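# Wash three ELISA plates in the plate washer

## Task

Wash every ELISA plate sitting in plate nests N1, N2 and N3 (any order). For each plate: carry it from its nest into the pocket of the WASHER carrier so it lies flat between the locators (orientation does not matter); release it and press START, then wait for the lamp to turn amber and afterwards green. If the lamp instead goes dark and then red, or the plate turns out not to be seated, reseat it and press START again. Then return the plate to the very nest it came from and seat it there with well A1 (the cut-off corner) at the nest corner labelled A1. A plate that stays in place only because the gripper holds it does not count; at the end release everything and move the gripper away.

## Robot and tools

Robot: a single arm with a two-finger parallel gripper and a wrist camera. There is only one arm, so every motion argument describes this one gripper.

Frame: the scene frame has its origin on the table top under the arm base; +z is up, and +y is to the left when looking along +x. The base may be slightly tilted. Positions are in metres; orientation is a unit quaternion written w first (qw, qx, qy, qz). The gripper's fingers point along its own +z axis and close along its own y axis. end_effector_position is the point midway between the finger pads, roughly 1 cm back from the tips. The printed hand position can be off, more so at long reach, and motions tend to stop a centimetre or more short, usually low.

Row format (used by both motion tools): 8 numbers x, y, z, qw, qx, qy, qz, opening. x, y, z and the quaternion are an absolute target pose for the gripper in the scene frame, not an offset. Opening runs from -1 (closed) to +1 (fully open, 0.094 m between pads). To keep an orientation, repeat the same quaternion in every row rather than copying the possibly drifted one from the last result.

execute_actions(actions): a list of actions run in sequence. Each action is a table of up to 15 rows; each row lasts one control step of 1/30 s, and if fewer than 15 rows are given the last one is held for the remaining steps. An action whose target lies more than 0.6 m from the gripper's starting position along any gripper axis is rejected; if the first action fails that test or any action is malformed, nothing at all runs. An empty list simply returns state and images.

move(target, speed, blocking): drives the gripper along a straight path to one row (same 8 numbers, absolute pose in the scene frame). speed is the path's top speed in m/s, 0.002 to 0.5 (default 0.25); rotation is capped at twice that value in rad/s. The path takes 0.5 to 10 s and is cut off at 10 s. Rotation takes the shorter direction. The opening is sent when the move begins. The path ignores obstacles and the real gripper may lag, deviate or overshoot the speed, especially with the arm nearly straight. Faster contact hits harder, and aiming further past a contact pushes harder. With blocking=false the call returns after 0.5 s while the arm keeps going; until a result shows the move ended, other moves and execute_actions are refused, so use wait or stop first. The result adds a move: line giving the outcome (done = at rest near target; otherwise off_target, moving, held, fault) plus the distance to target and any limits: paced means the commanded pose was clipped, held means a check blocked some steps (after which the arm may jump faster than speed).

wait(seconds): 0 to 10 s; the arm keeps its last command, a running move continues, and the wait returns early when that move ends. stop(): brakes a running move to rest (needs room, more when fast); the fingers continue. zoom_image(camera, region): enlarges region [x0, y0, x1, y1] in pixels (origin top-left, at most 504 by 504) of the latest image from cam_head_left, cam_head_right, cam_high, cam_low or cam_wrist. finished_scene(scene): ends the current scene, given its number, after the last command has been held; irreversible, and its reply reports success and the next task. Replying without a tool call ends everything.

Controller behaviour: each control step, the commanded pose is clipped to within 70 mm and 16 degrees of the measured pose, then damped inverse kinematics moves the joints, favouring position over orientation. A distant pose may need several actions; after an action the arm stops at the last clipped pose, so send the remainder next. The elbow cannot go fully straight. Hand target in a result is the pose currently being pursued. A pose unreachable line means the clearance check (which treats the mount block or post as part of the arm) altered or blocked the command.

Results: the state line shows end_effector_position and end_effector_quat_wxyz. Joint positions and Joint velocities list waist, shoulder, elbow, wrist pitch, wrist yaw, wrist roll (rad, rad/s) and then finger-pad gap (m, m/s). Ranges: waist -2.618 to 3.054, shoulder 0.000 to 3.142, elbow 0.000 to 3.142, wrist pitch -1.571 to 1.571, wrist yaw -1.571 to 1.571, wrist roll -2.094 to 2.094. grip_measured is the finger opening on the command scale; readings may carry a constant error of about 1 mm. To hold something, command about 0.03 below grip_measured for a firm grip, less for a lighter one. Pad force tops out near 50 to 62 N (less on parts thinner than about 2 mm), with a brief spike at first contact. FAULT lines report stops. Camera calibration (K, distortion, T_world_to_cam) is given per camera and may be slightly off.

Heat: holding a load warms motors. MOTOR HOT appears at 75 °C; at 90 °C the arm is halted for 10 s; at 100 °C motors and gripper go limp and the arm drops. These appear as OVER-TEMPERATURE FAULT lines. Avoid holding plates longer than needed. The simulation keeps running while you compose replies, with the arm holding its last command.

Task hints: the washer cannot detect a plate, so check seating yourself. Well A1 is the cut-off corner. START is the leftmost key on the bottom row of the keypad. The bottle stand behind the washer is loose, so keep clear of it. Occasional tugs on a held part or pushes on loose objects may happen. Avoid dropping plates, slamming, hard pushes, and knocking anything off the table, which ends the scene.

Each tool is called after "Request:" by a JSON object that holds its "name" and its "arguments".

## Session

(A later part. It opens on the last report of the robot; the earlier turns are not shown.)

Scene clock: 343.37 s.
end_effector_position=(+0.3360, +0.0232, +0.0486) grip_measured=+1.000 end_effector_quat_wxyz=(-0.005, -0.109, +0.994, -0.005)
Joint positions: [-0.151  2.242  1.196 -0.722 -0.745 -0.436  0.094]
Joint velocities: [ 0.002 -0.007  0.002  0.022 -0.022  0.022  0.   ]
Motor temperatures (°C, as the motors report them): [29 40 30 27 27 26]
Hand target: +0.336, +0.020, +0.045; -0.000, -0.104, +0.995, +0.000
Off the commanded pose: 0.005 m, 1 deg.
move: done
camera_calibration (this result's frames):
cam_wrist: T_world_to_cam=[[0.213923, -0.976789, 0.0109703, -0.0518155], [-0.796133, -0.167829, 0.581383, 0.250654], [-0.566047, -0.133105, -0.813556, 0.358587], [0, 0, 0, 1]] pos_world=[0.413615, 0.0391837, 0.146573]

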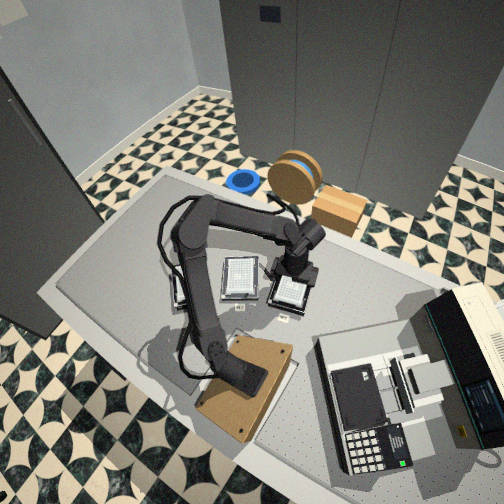

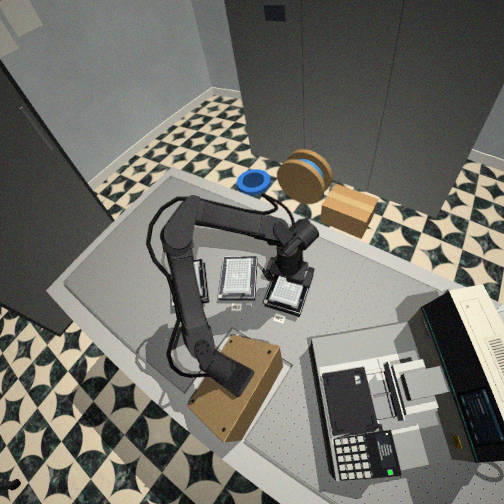

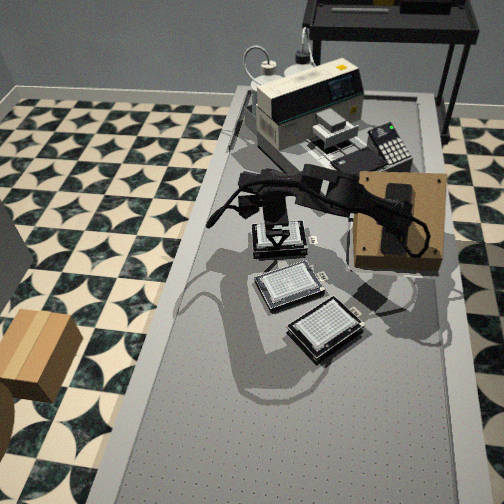

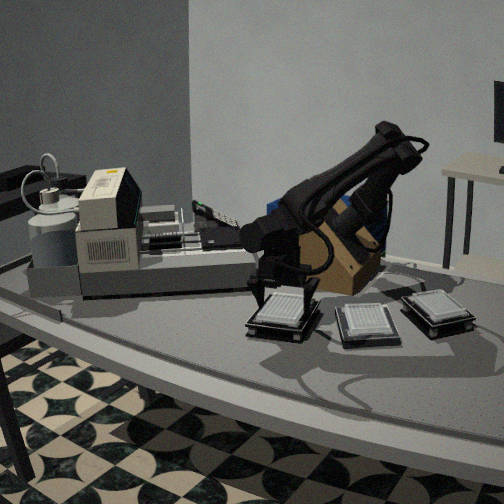

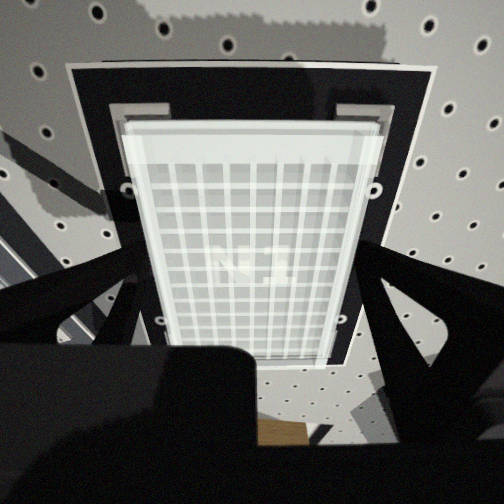

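Slightly lower and back, then grip.

Request:
{"name": "execute_actions", "arguments": {"actions": [[[0.334,0.019,0.043,0,-0.104,0.9946,0,1]],[[0.334,0.019,0.043,0,-0.104,0.9946,0,1]],[[0.334,0.019,0.043,0,-0.104,0.9946,0,0.725]],[[0.334,0.019,0.043,0,-0.104,0.9946,0,0.725]]]}}

Request:
{"name": "move", "arguments": {"target": [0.335,0.024,0.13,0,-0.104,0.9946,0,0.725], "speed": 0.05}}

Request:
{"name": "move", "arguments": {"target": [0.29,-0.14,0.2,0,-0.25,0.968,0,0.725], "speed": 0.15}}

Request:
{"name": "move", "arguments": {"target": [0.112,-0.284,0.18,0,-0.341,0.94,0,0.725], "speed": 0.15}}

Request:
{"name": "move", "arguments": {"target": [0.116,-0.281,0.113,0,-0.341,0.94,0,0.725], "speed": 0.035}}

Scene clock: 352.63 s.
end_effector_position=(+0.3342, +0.0227, +0.0466) grip_measured=+0.771 end_effector_quat_wxyz=(-0.004, -0.108, +0.994, -0.004)
Joint positions: [-0.15   2.242  1.184 -0.709 -0.748 -0.433  0.083]
Joint velocities: [-0.002  0.002 -0.007 -0.066  0.007  0.007 -0.001]
Motor temperatures (°C, as the motors report them): [30 40 29 27 27 26]
Hand target: +0.334, +0.019, +0.043; -0.000, -0.104, +0.995, +0.000
Off the commanded pose: 0.005 m, 1 deg.
camera_calibration (this result's frames):
cam_wrist: T_world_to_cam=[[0.211218, -0.977403, 0.008381, -0.0509346], [-0.797004, -0.167257, 0.580353, 0.25055], [-0.565837, -0.129261, -0.814322, 0.355763], [0, 0, 0, 1]] pos_world=[0.411752, 0.0381088, 0.144724]

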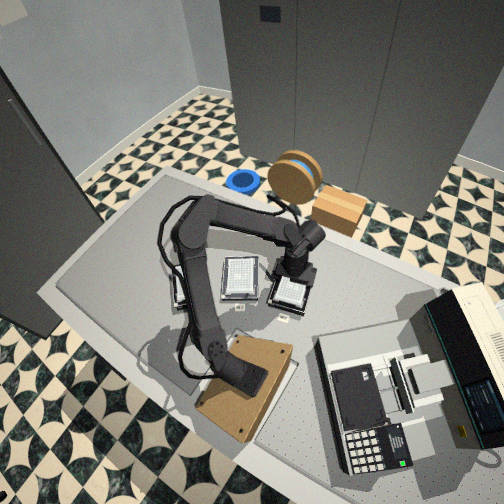

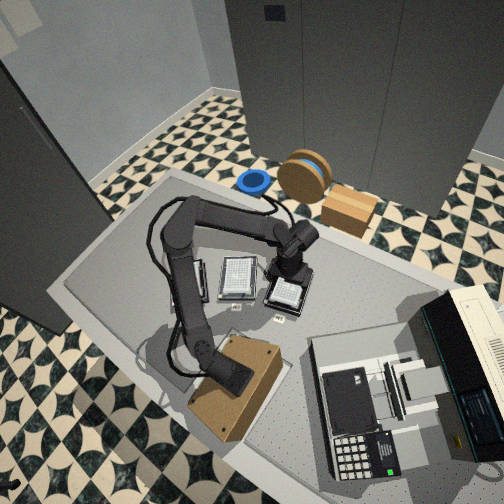

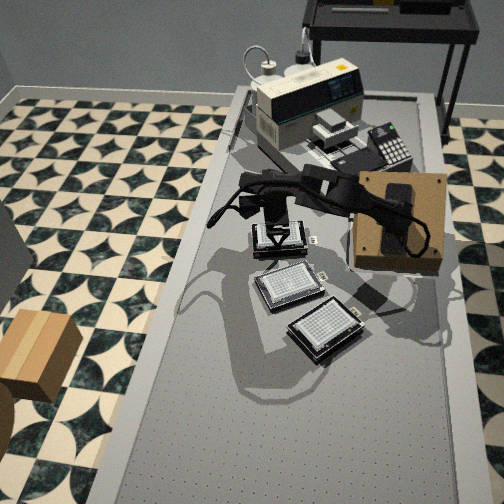

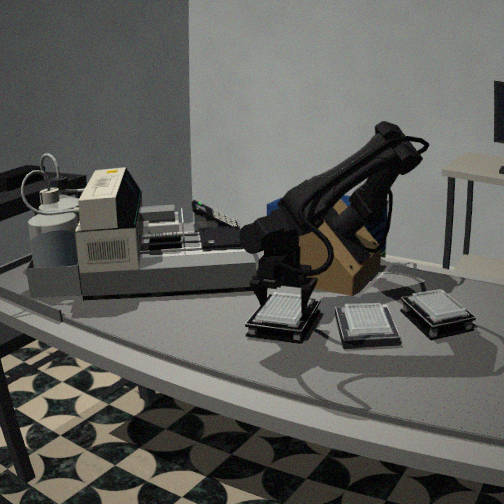

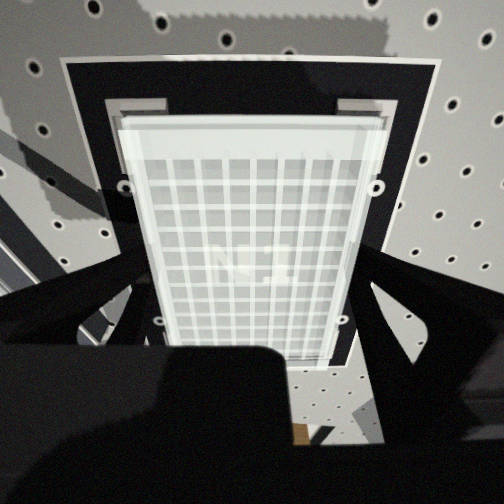

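Scene clock: 354.77 s.
end_effector_position=(+0.3282, +0.0236, +0.1115) grip_measured=+0.771 end_effector_quat_wxyz=(-0.021, -0.098, +0.995, +0.010)
Joint positions: [-0.282  2.21   1.338 -1.068 -0.722 -0.621  0.083]
Joint velocities: [ 0.002 -0.002  0.002 -0.037 -0.051 -0.022 -0.   ]
Motor temperatures (°C, as the motors report them): [30 40 30 27 27 26]
Hand target: +0.337, +0.025, +0.129; +0.000, -0.105, +0.995, +0.002
Off the commanded pose: 0.020 m, 3 deg.
move: off_target
camera_calibration (this result's frames):
cam_wrist: T_world_to_cam=[[0.190109, -0.981511, -0.0222317, -0.0388842], [-0.778676, -0.164536, 0.605468, 0.199442], [-0.597931, -0.0977934, -0.795559, 0.413032], [0, 0, 0, 1]] pos_world=[0.409658, 0.0350419, 0.206971]

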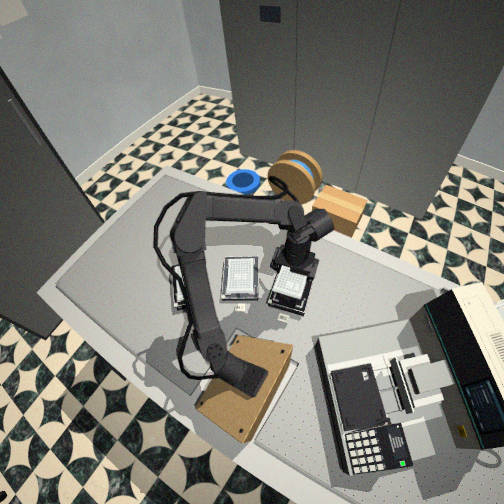

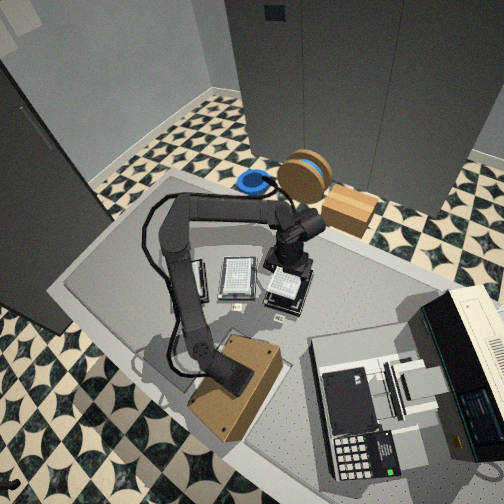

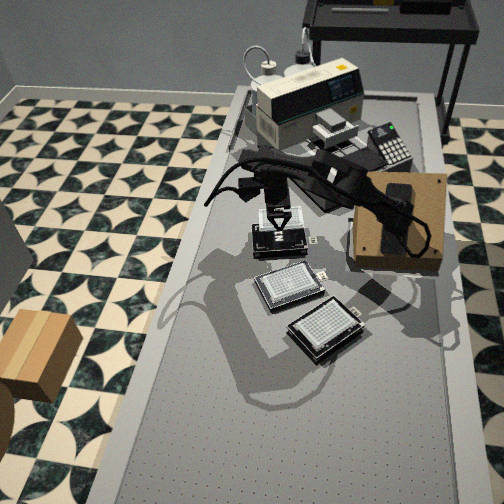

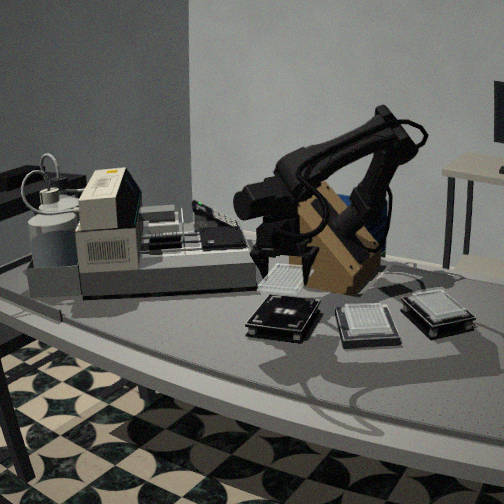

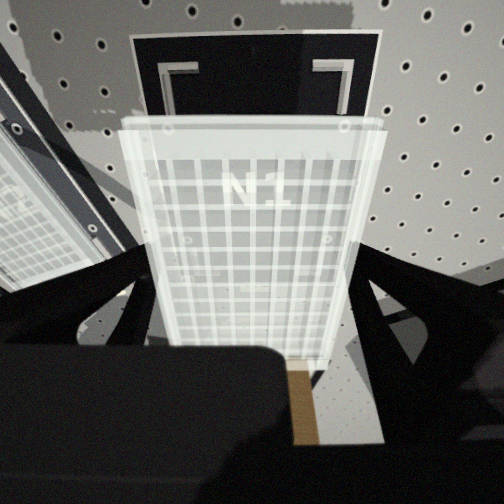

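Scene clock: 356.60 s.
end_effector_position=(+0.2914, -0.1355, +0.1908) grip_measured=+0.771 end_effector_quat_wxyz=(-0.003, -0.253, +0.968, +0.006)
Joint positions: [-0.735  2.533  1.662 -1.322 -0.52  -1.405  0.083]
Joint velocities: [-0.002 -0.007 -0.007  0.007  0.022  0.007 -0.   ]
Motor temperatures (°C, as the motors report them): [30 40 30 27 27 26]
Hand target: +0.293, -0.138, +0.199; +0.004, -0.252, +0.968, +0.005
Off the commanded pose: 0.010 m, 1 deg.
move: done
camera_calibration (this result's frames):
cam_wrist: T_world_to_cam=[[0.485341, -0.874229, -0.0130004, -0.259525], [-0.711206, -0.403398, 0.575722, 0.0501922], [-0.508557, -0.270175, -0.817542, 0.393396], [0, 0, 0, 1]] pos_world=[0.361719, -0.100351, 0.289347]

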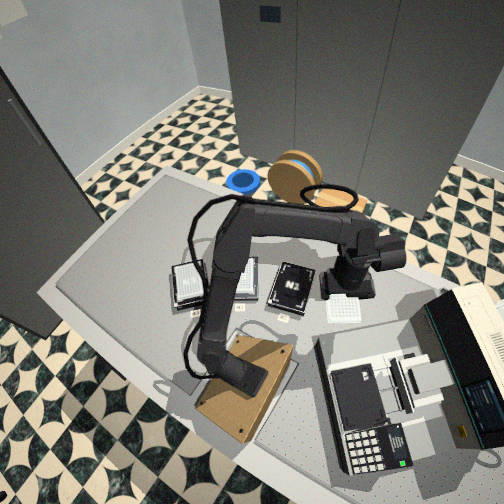

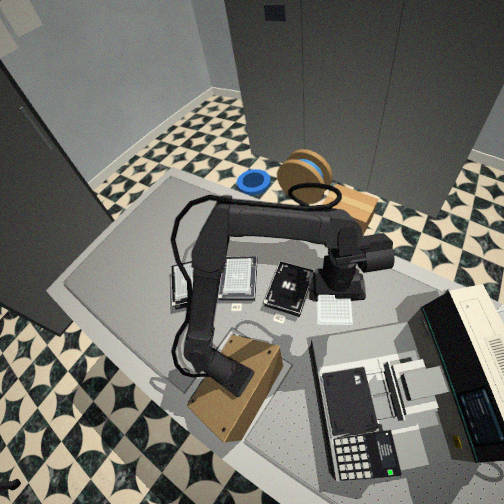

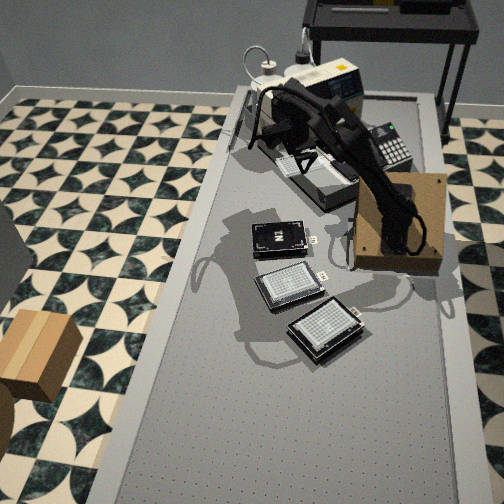

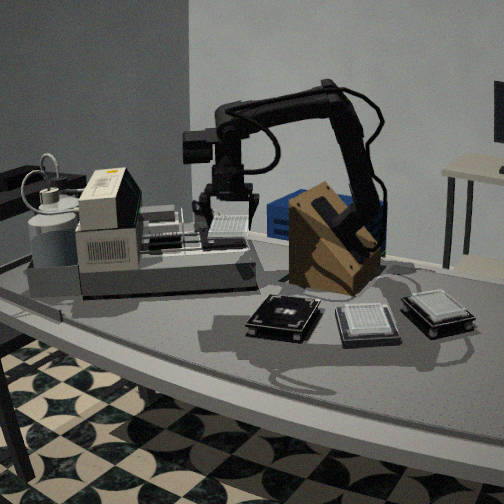

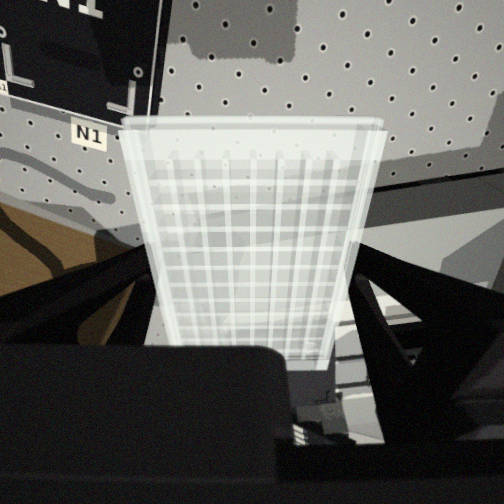

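Scene clock: 358.70 s.
end_effector_position=(+0.1133, -0.2740, +0.1735) grip_measured=+0.771 end_effector_quat_wxyz=(+0.004, -0.341, +0.940, +0.016)
Joint positions: [-1.266  2.801  1.656 -1.219 -0.185 -2.026  0.083]
Joint velocities: [-0.007 -0.012  0.007 -0.037  0.007 -0.051 -0.   ]
Motor temperatures (°C, as the motors report them): [30 40 30 27 27 26]
Hand target: +0.116, -0.281, +0.181; +0.006, -0.346, +0.938, +0.003
Off the commanded pose: 0.012 m, 2 deg.
move: off_target
camera_calibration (this result's frames):
cam_wrist: T_world_to_cam=[[0.638043, -0.769545, -0.0264919, -0.280624], [-0.629704, -0.541281, 0.557213, -0.166165], [-0.44314, -0.338844, -0.829947, 0.227136], [0, 0, 0, 1]] pos_world=[0.175069, -0.228931, 0.273666]

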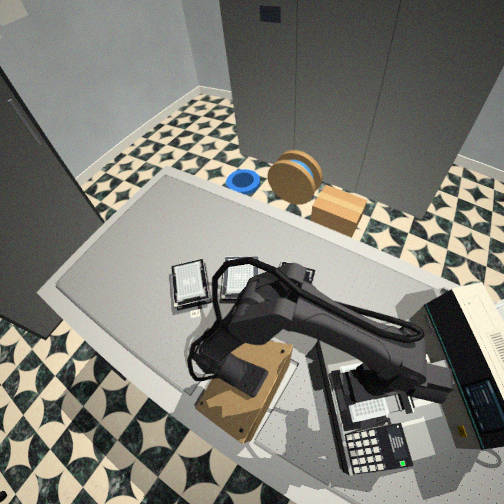

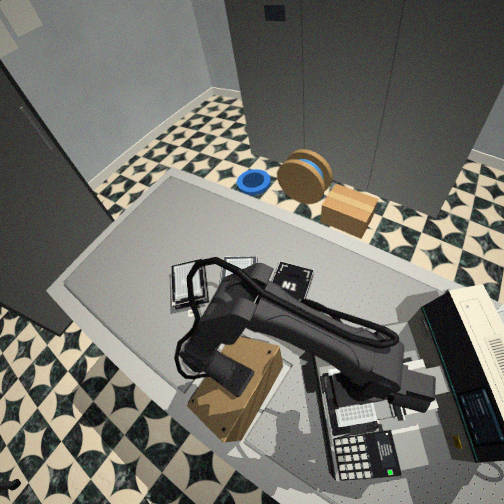

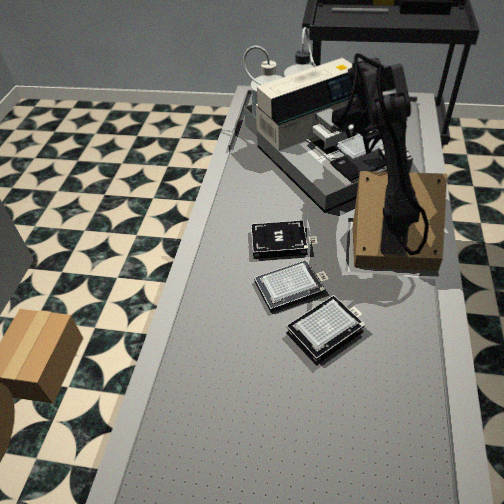

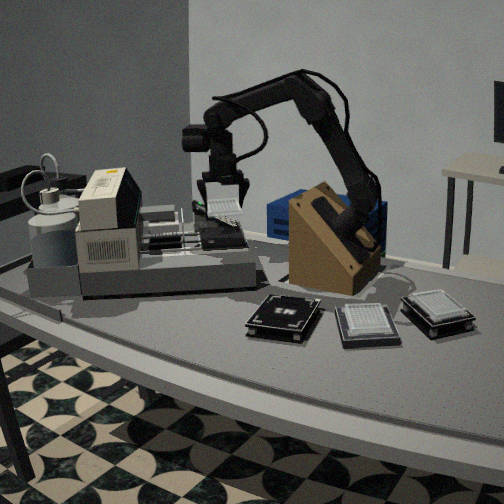

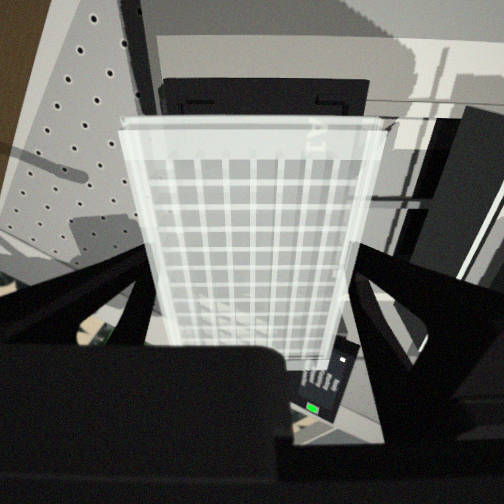

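Scene clock: 360.83 s.
end_effector_position=(+0.1111, -0.2804, +0.1152) grip_measured=+0.771 end_effector_quat_wxyz=(-0.007, -0.342, +0.940, +0.002)
Joint positions: [-1.236  2.848  1.493 -0.975 -0.187 -1.999  0.083]
Joint velocities: [-0.007 -0.022  0.017  0.037  0.095  0.007  0.   ]
Motor temperatures (°C, as the motors report them): [30 40 30 27 27 26]
Hand target: +0.115, -0.280, +0.113; -0.001, -0.341, +0.940, +0.000
Off the commanded pose: 0.005 m, 1 deg.
move: done
camera_calibration (this result's frames):
cam_wrist: T_world_to_cam=[[0.639433, -0.768812, -0.00731301, -0.287913], [-0.622059, -0.522919, 0.582751, -0.137196], [-0.45185, -0.368081, -0.812618, 0.166405], [0, 0, 0, 1]] pos_world=[0.173947, -0.231843, 0.213069]

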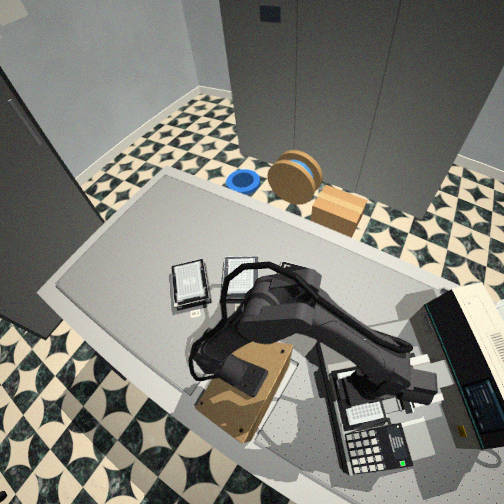

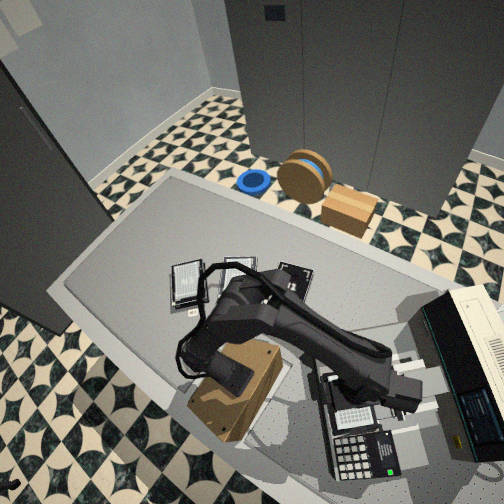

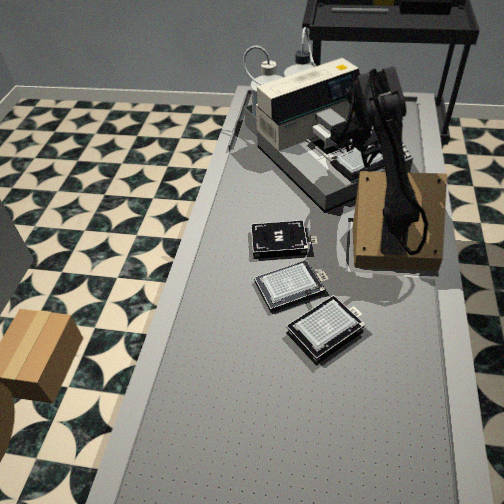

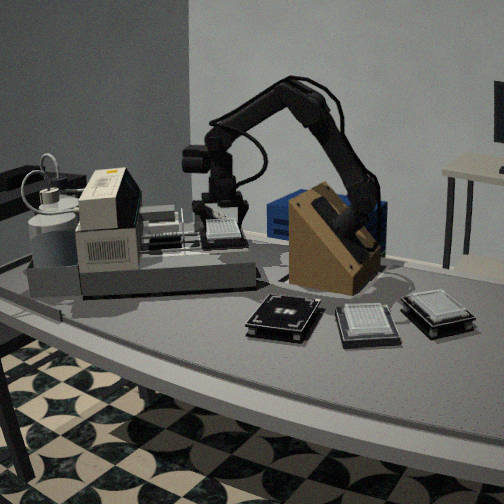

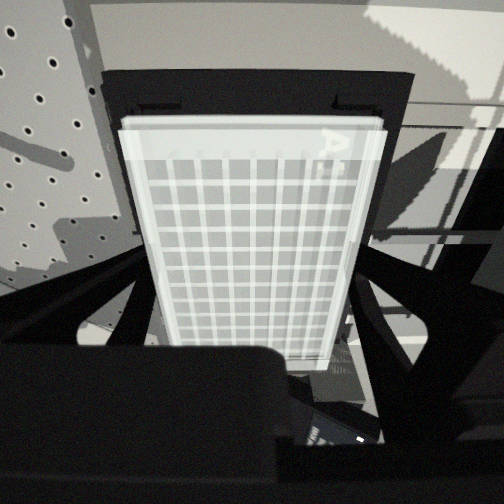

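Request:
{"name": "move", "arguments": {"target": [0.1157,-0.2795,0.104,0,-0.339,0.941,0,0.725], "speed": 0.012}}

Scene clock: 364.37 s.
end_effector_position=(+0.1130, -0.2812, +0.1105) grip_measured=+0.771 end_effector_quat_wxyz=(-0.007, -0.341, +0.940, -0.004)
Joint positions: [-1.228  2.848  1.475 -0.944 -0.192 -1.99   0.083]
Joint velocities: [-0.012 -0.007 -0.022  0.051 -0.066 -0.007 -0.   ]
Motor temperatures (°C, as the motors report them): [29 41 30 27 27 26]
Hand target: +0.115, -0.279, +0.104; -0.000, -0.339, +0.941, +0.000
Off the commanded pose: 0.007 m, 1 deg.
move: done
camera_calibration (this result's frames):
cam_wrist: T_world_to_cam=[[0.638551, -0.769573, 0.00308888, -0.291009], [-0.62452, -0.51584, 0.586416, -0.131771], [-0.449697, -0.376386, -0.810004, 0.160283], [0, 0, 0, 1]] pos_world=[0.175609, -0.231597, 0.208002]

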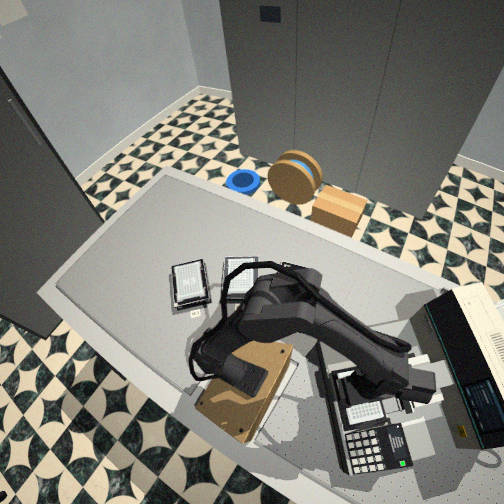

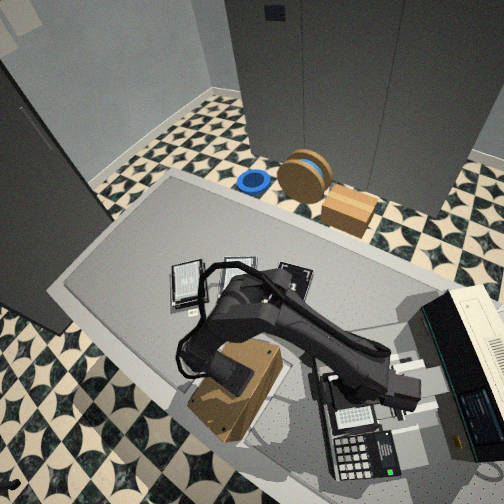

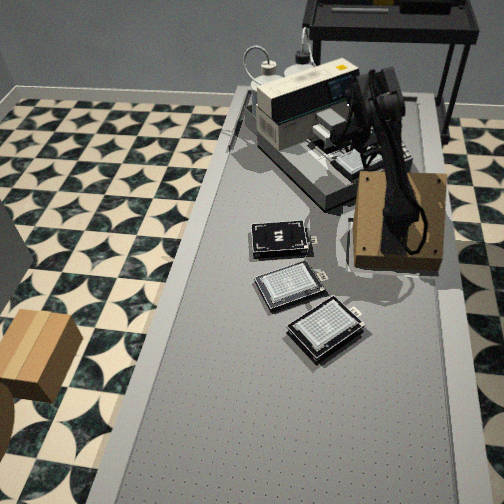

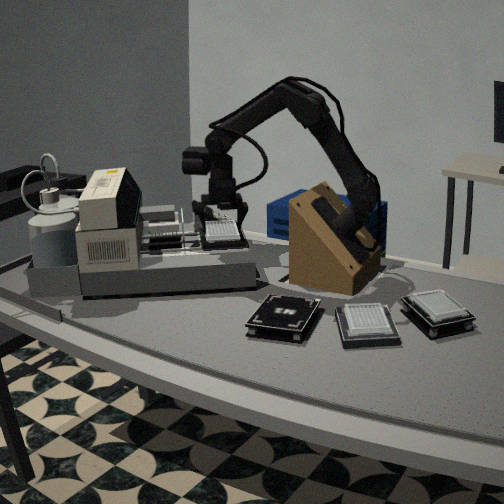

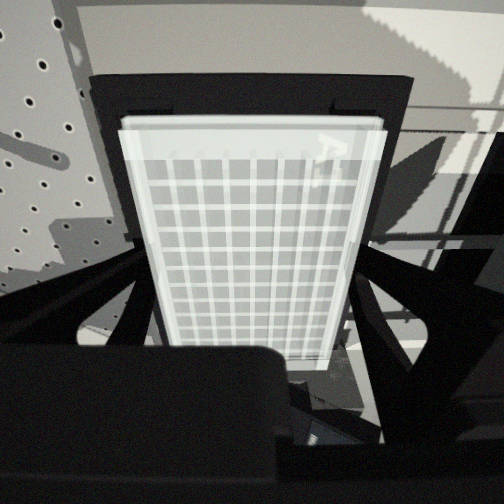

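Request:
{"name": "move", "arguments": {"target": [0.1145,-0.2795,0.0995,0,-0.339,0.941,0,0.725], "speed": 0.01}}

Scene clock: 367.67 s.
end_effector_position=(+0.1119, -0.2817, +0.1037) grip_measured=+0.771 end_effector_quat_wxyz=(-0.007, -0.341, +0.940, -0.002)
Joint positions: [-1.228  2.862  1.467 -0.925 -0.193 -1.989  0.083]
Joint velocities: [-0.002 -0.012 -0.002 -0.007 -0.037  0.022 -0.001]
Motor temperatures (°C, as the motors report them): [29 41 30 27 27 26]
Hand target: +0.114, -0.279, +0.100; -0.000, -0.339, +0.941, -0.000
Off the commanded pose: 0.005 m, 1 deg.
move: done
camera_calibration (this result's frames):
cam_wrist: T_world_to_cam=[[0.637427, -0.770511, 0.000334709, -0.29051], [-0.625173, -0.516938, 0.584751, -0.128881], [-0.450384, -0.372945, -0.811213, 0.15524], [0, 0, 0, 1]] pos_world=[0.174523, -0.232569, 0.201393]

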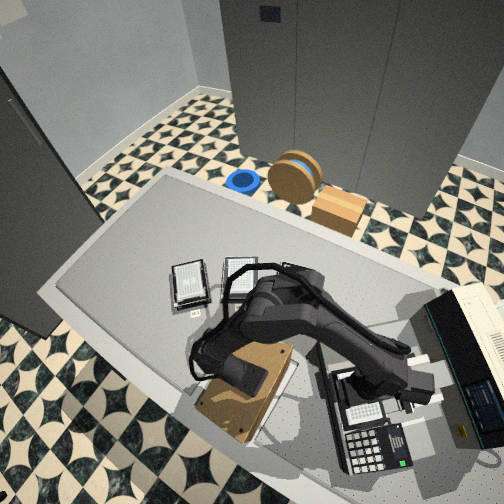

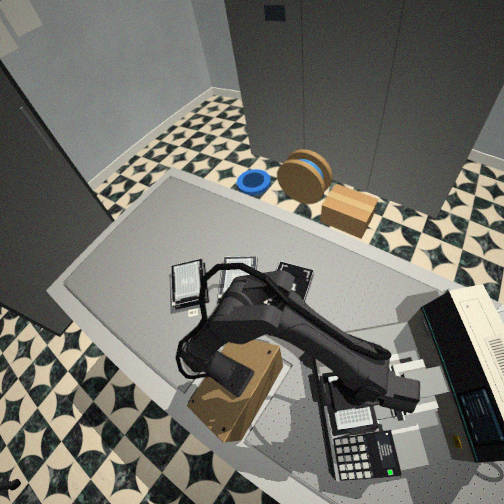

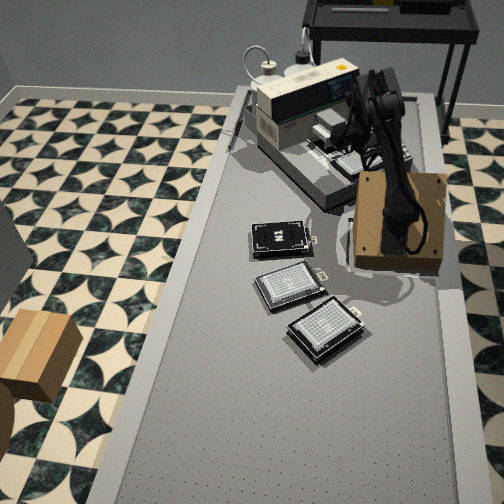

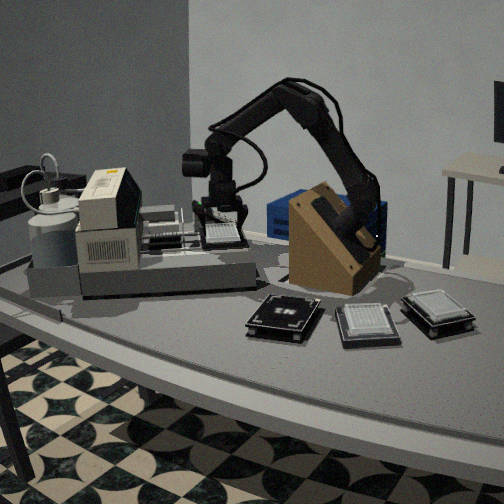

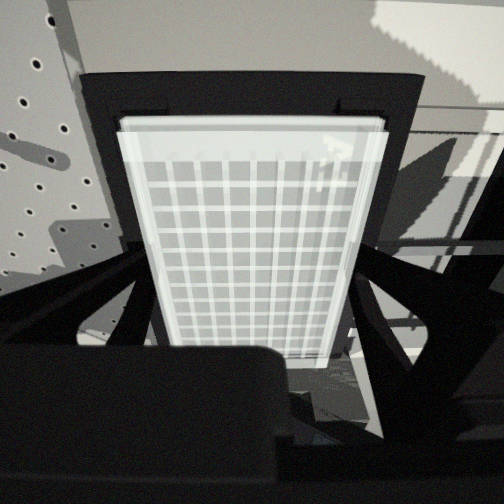

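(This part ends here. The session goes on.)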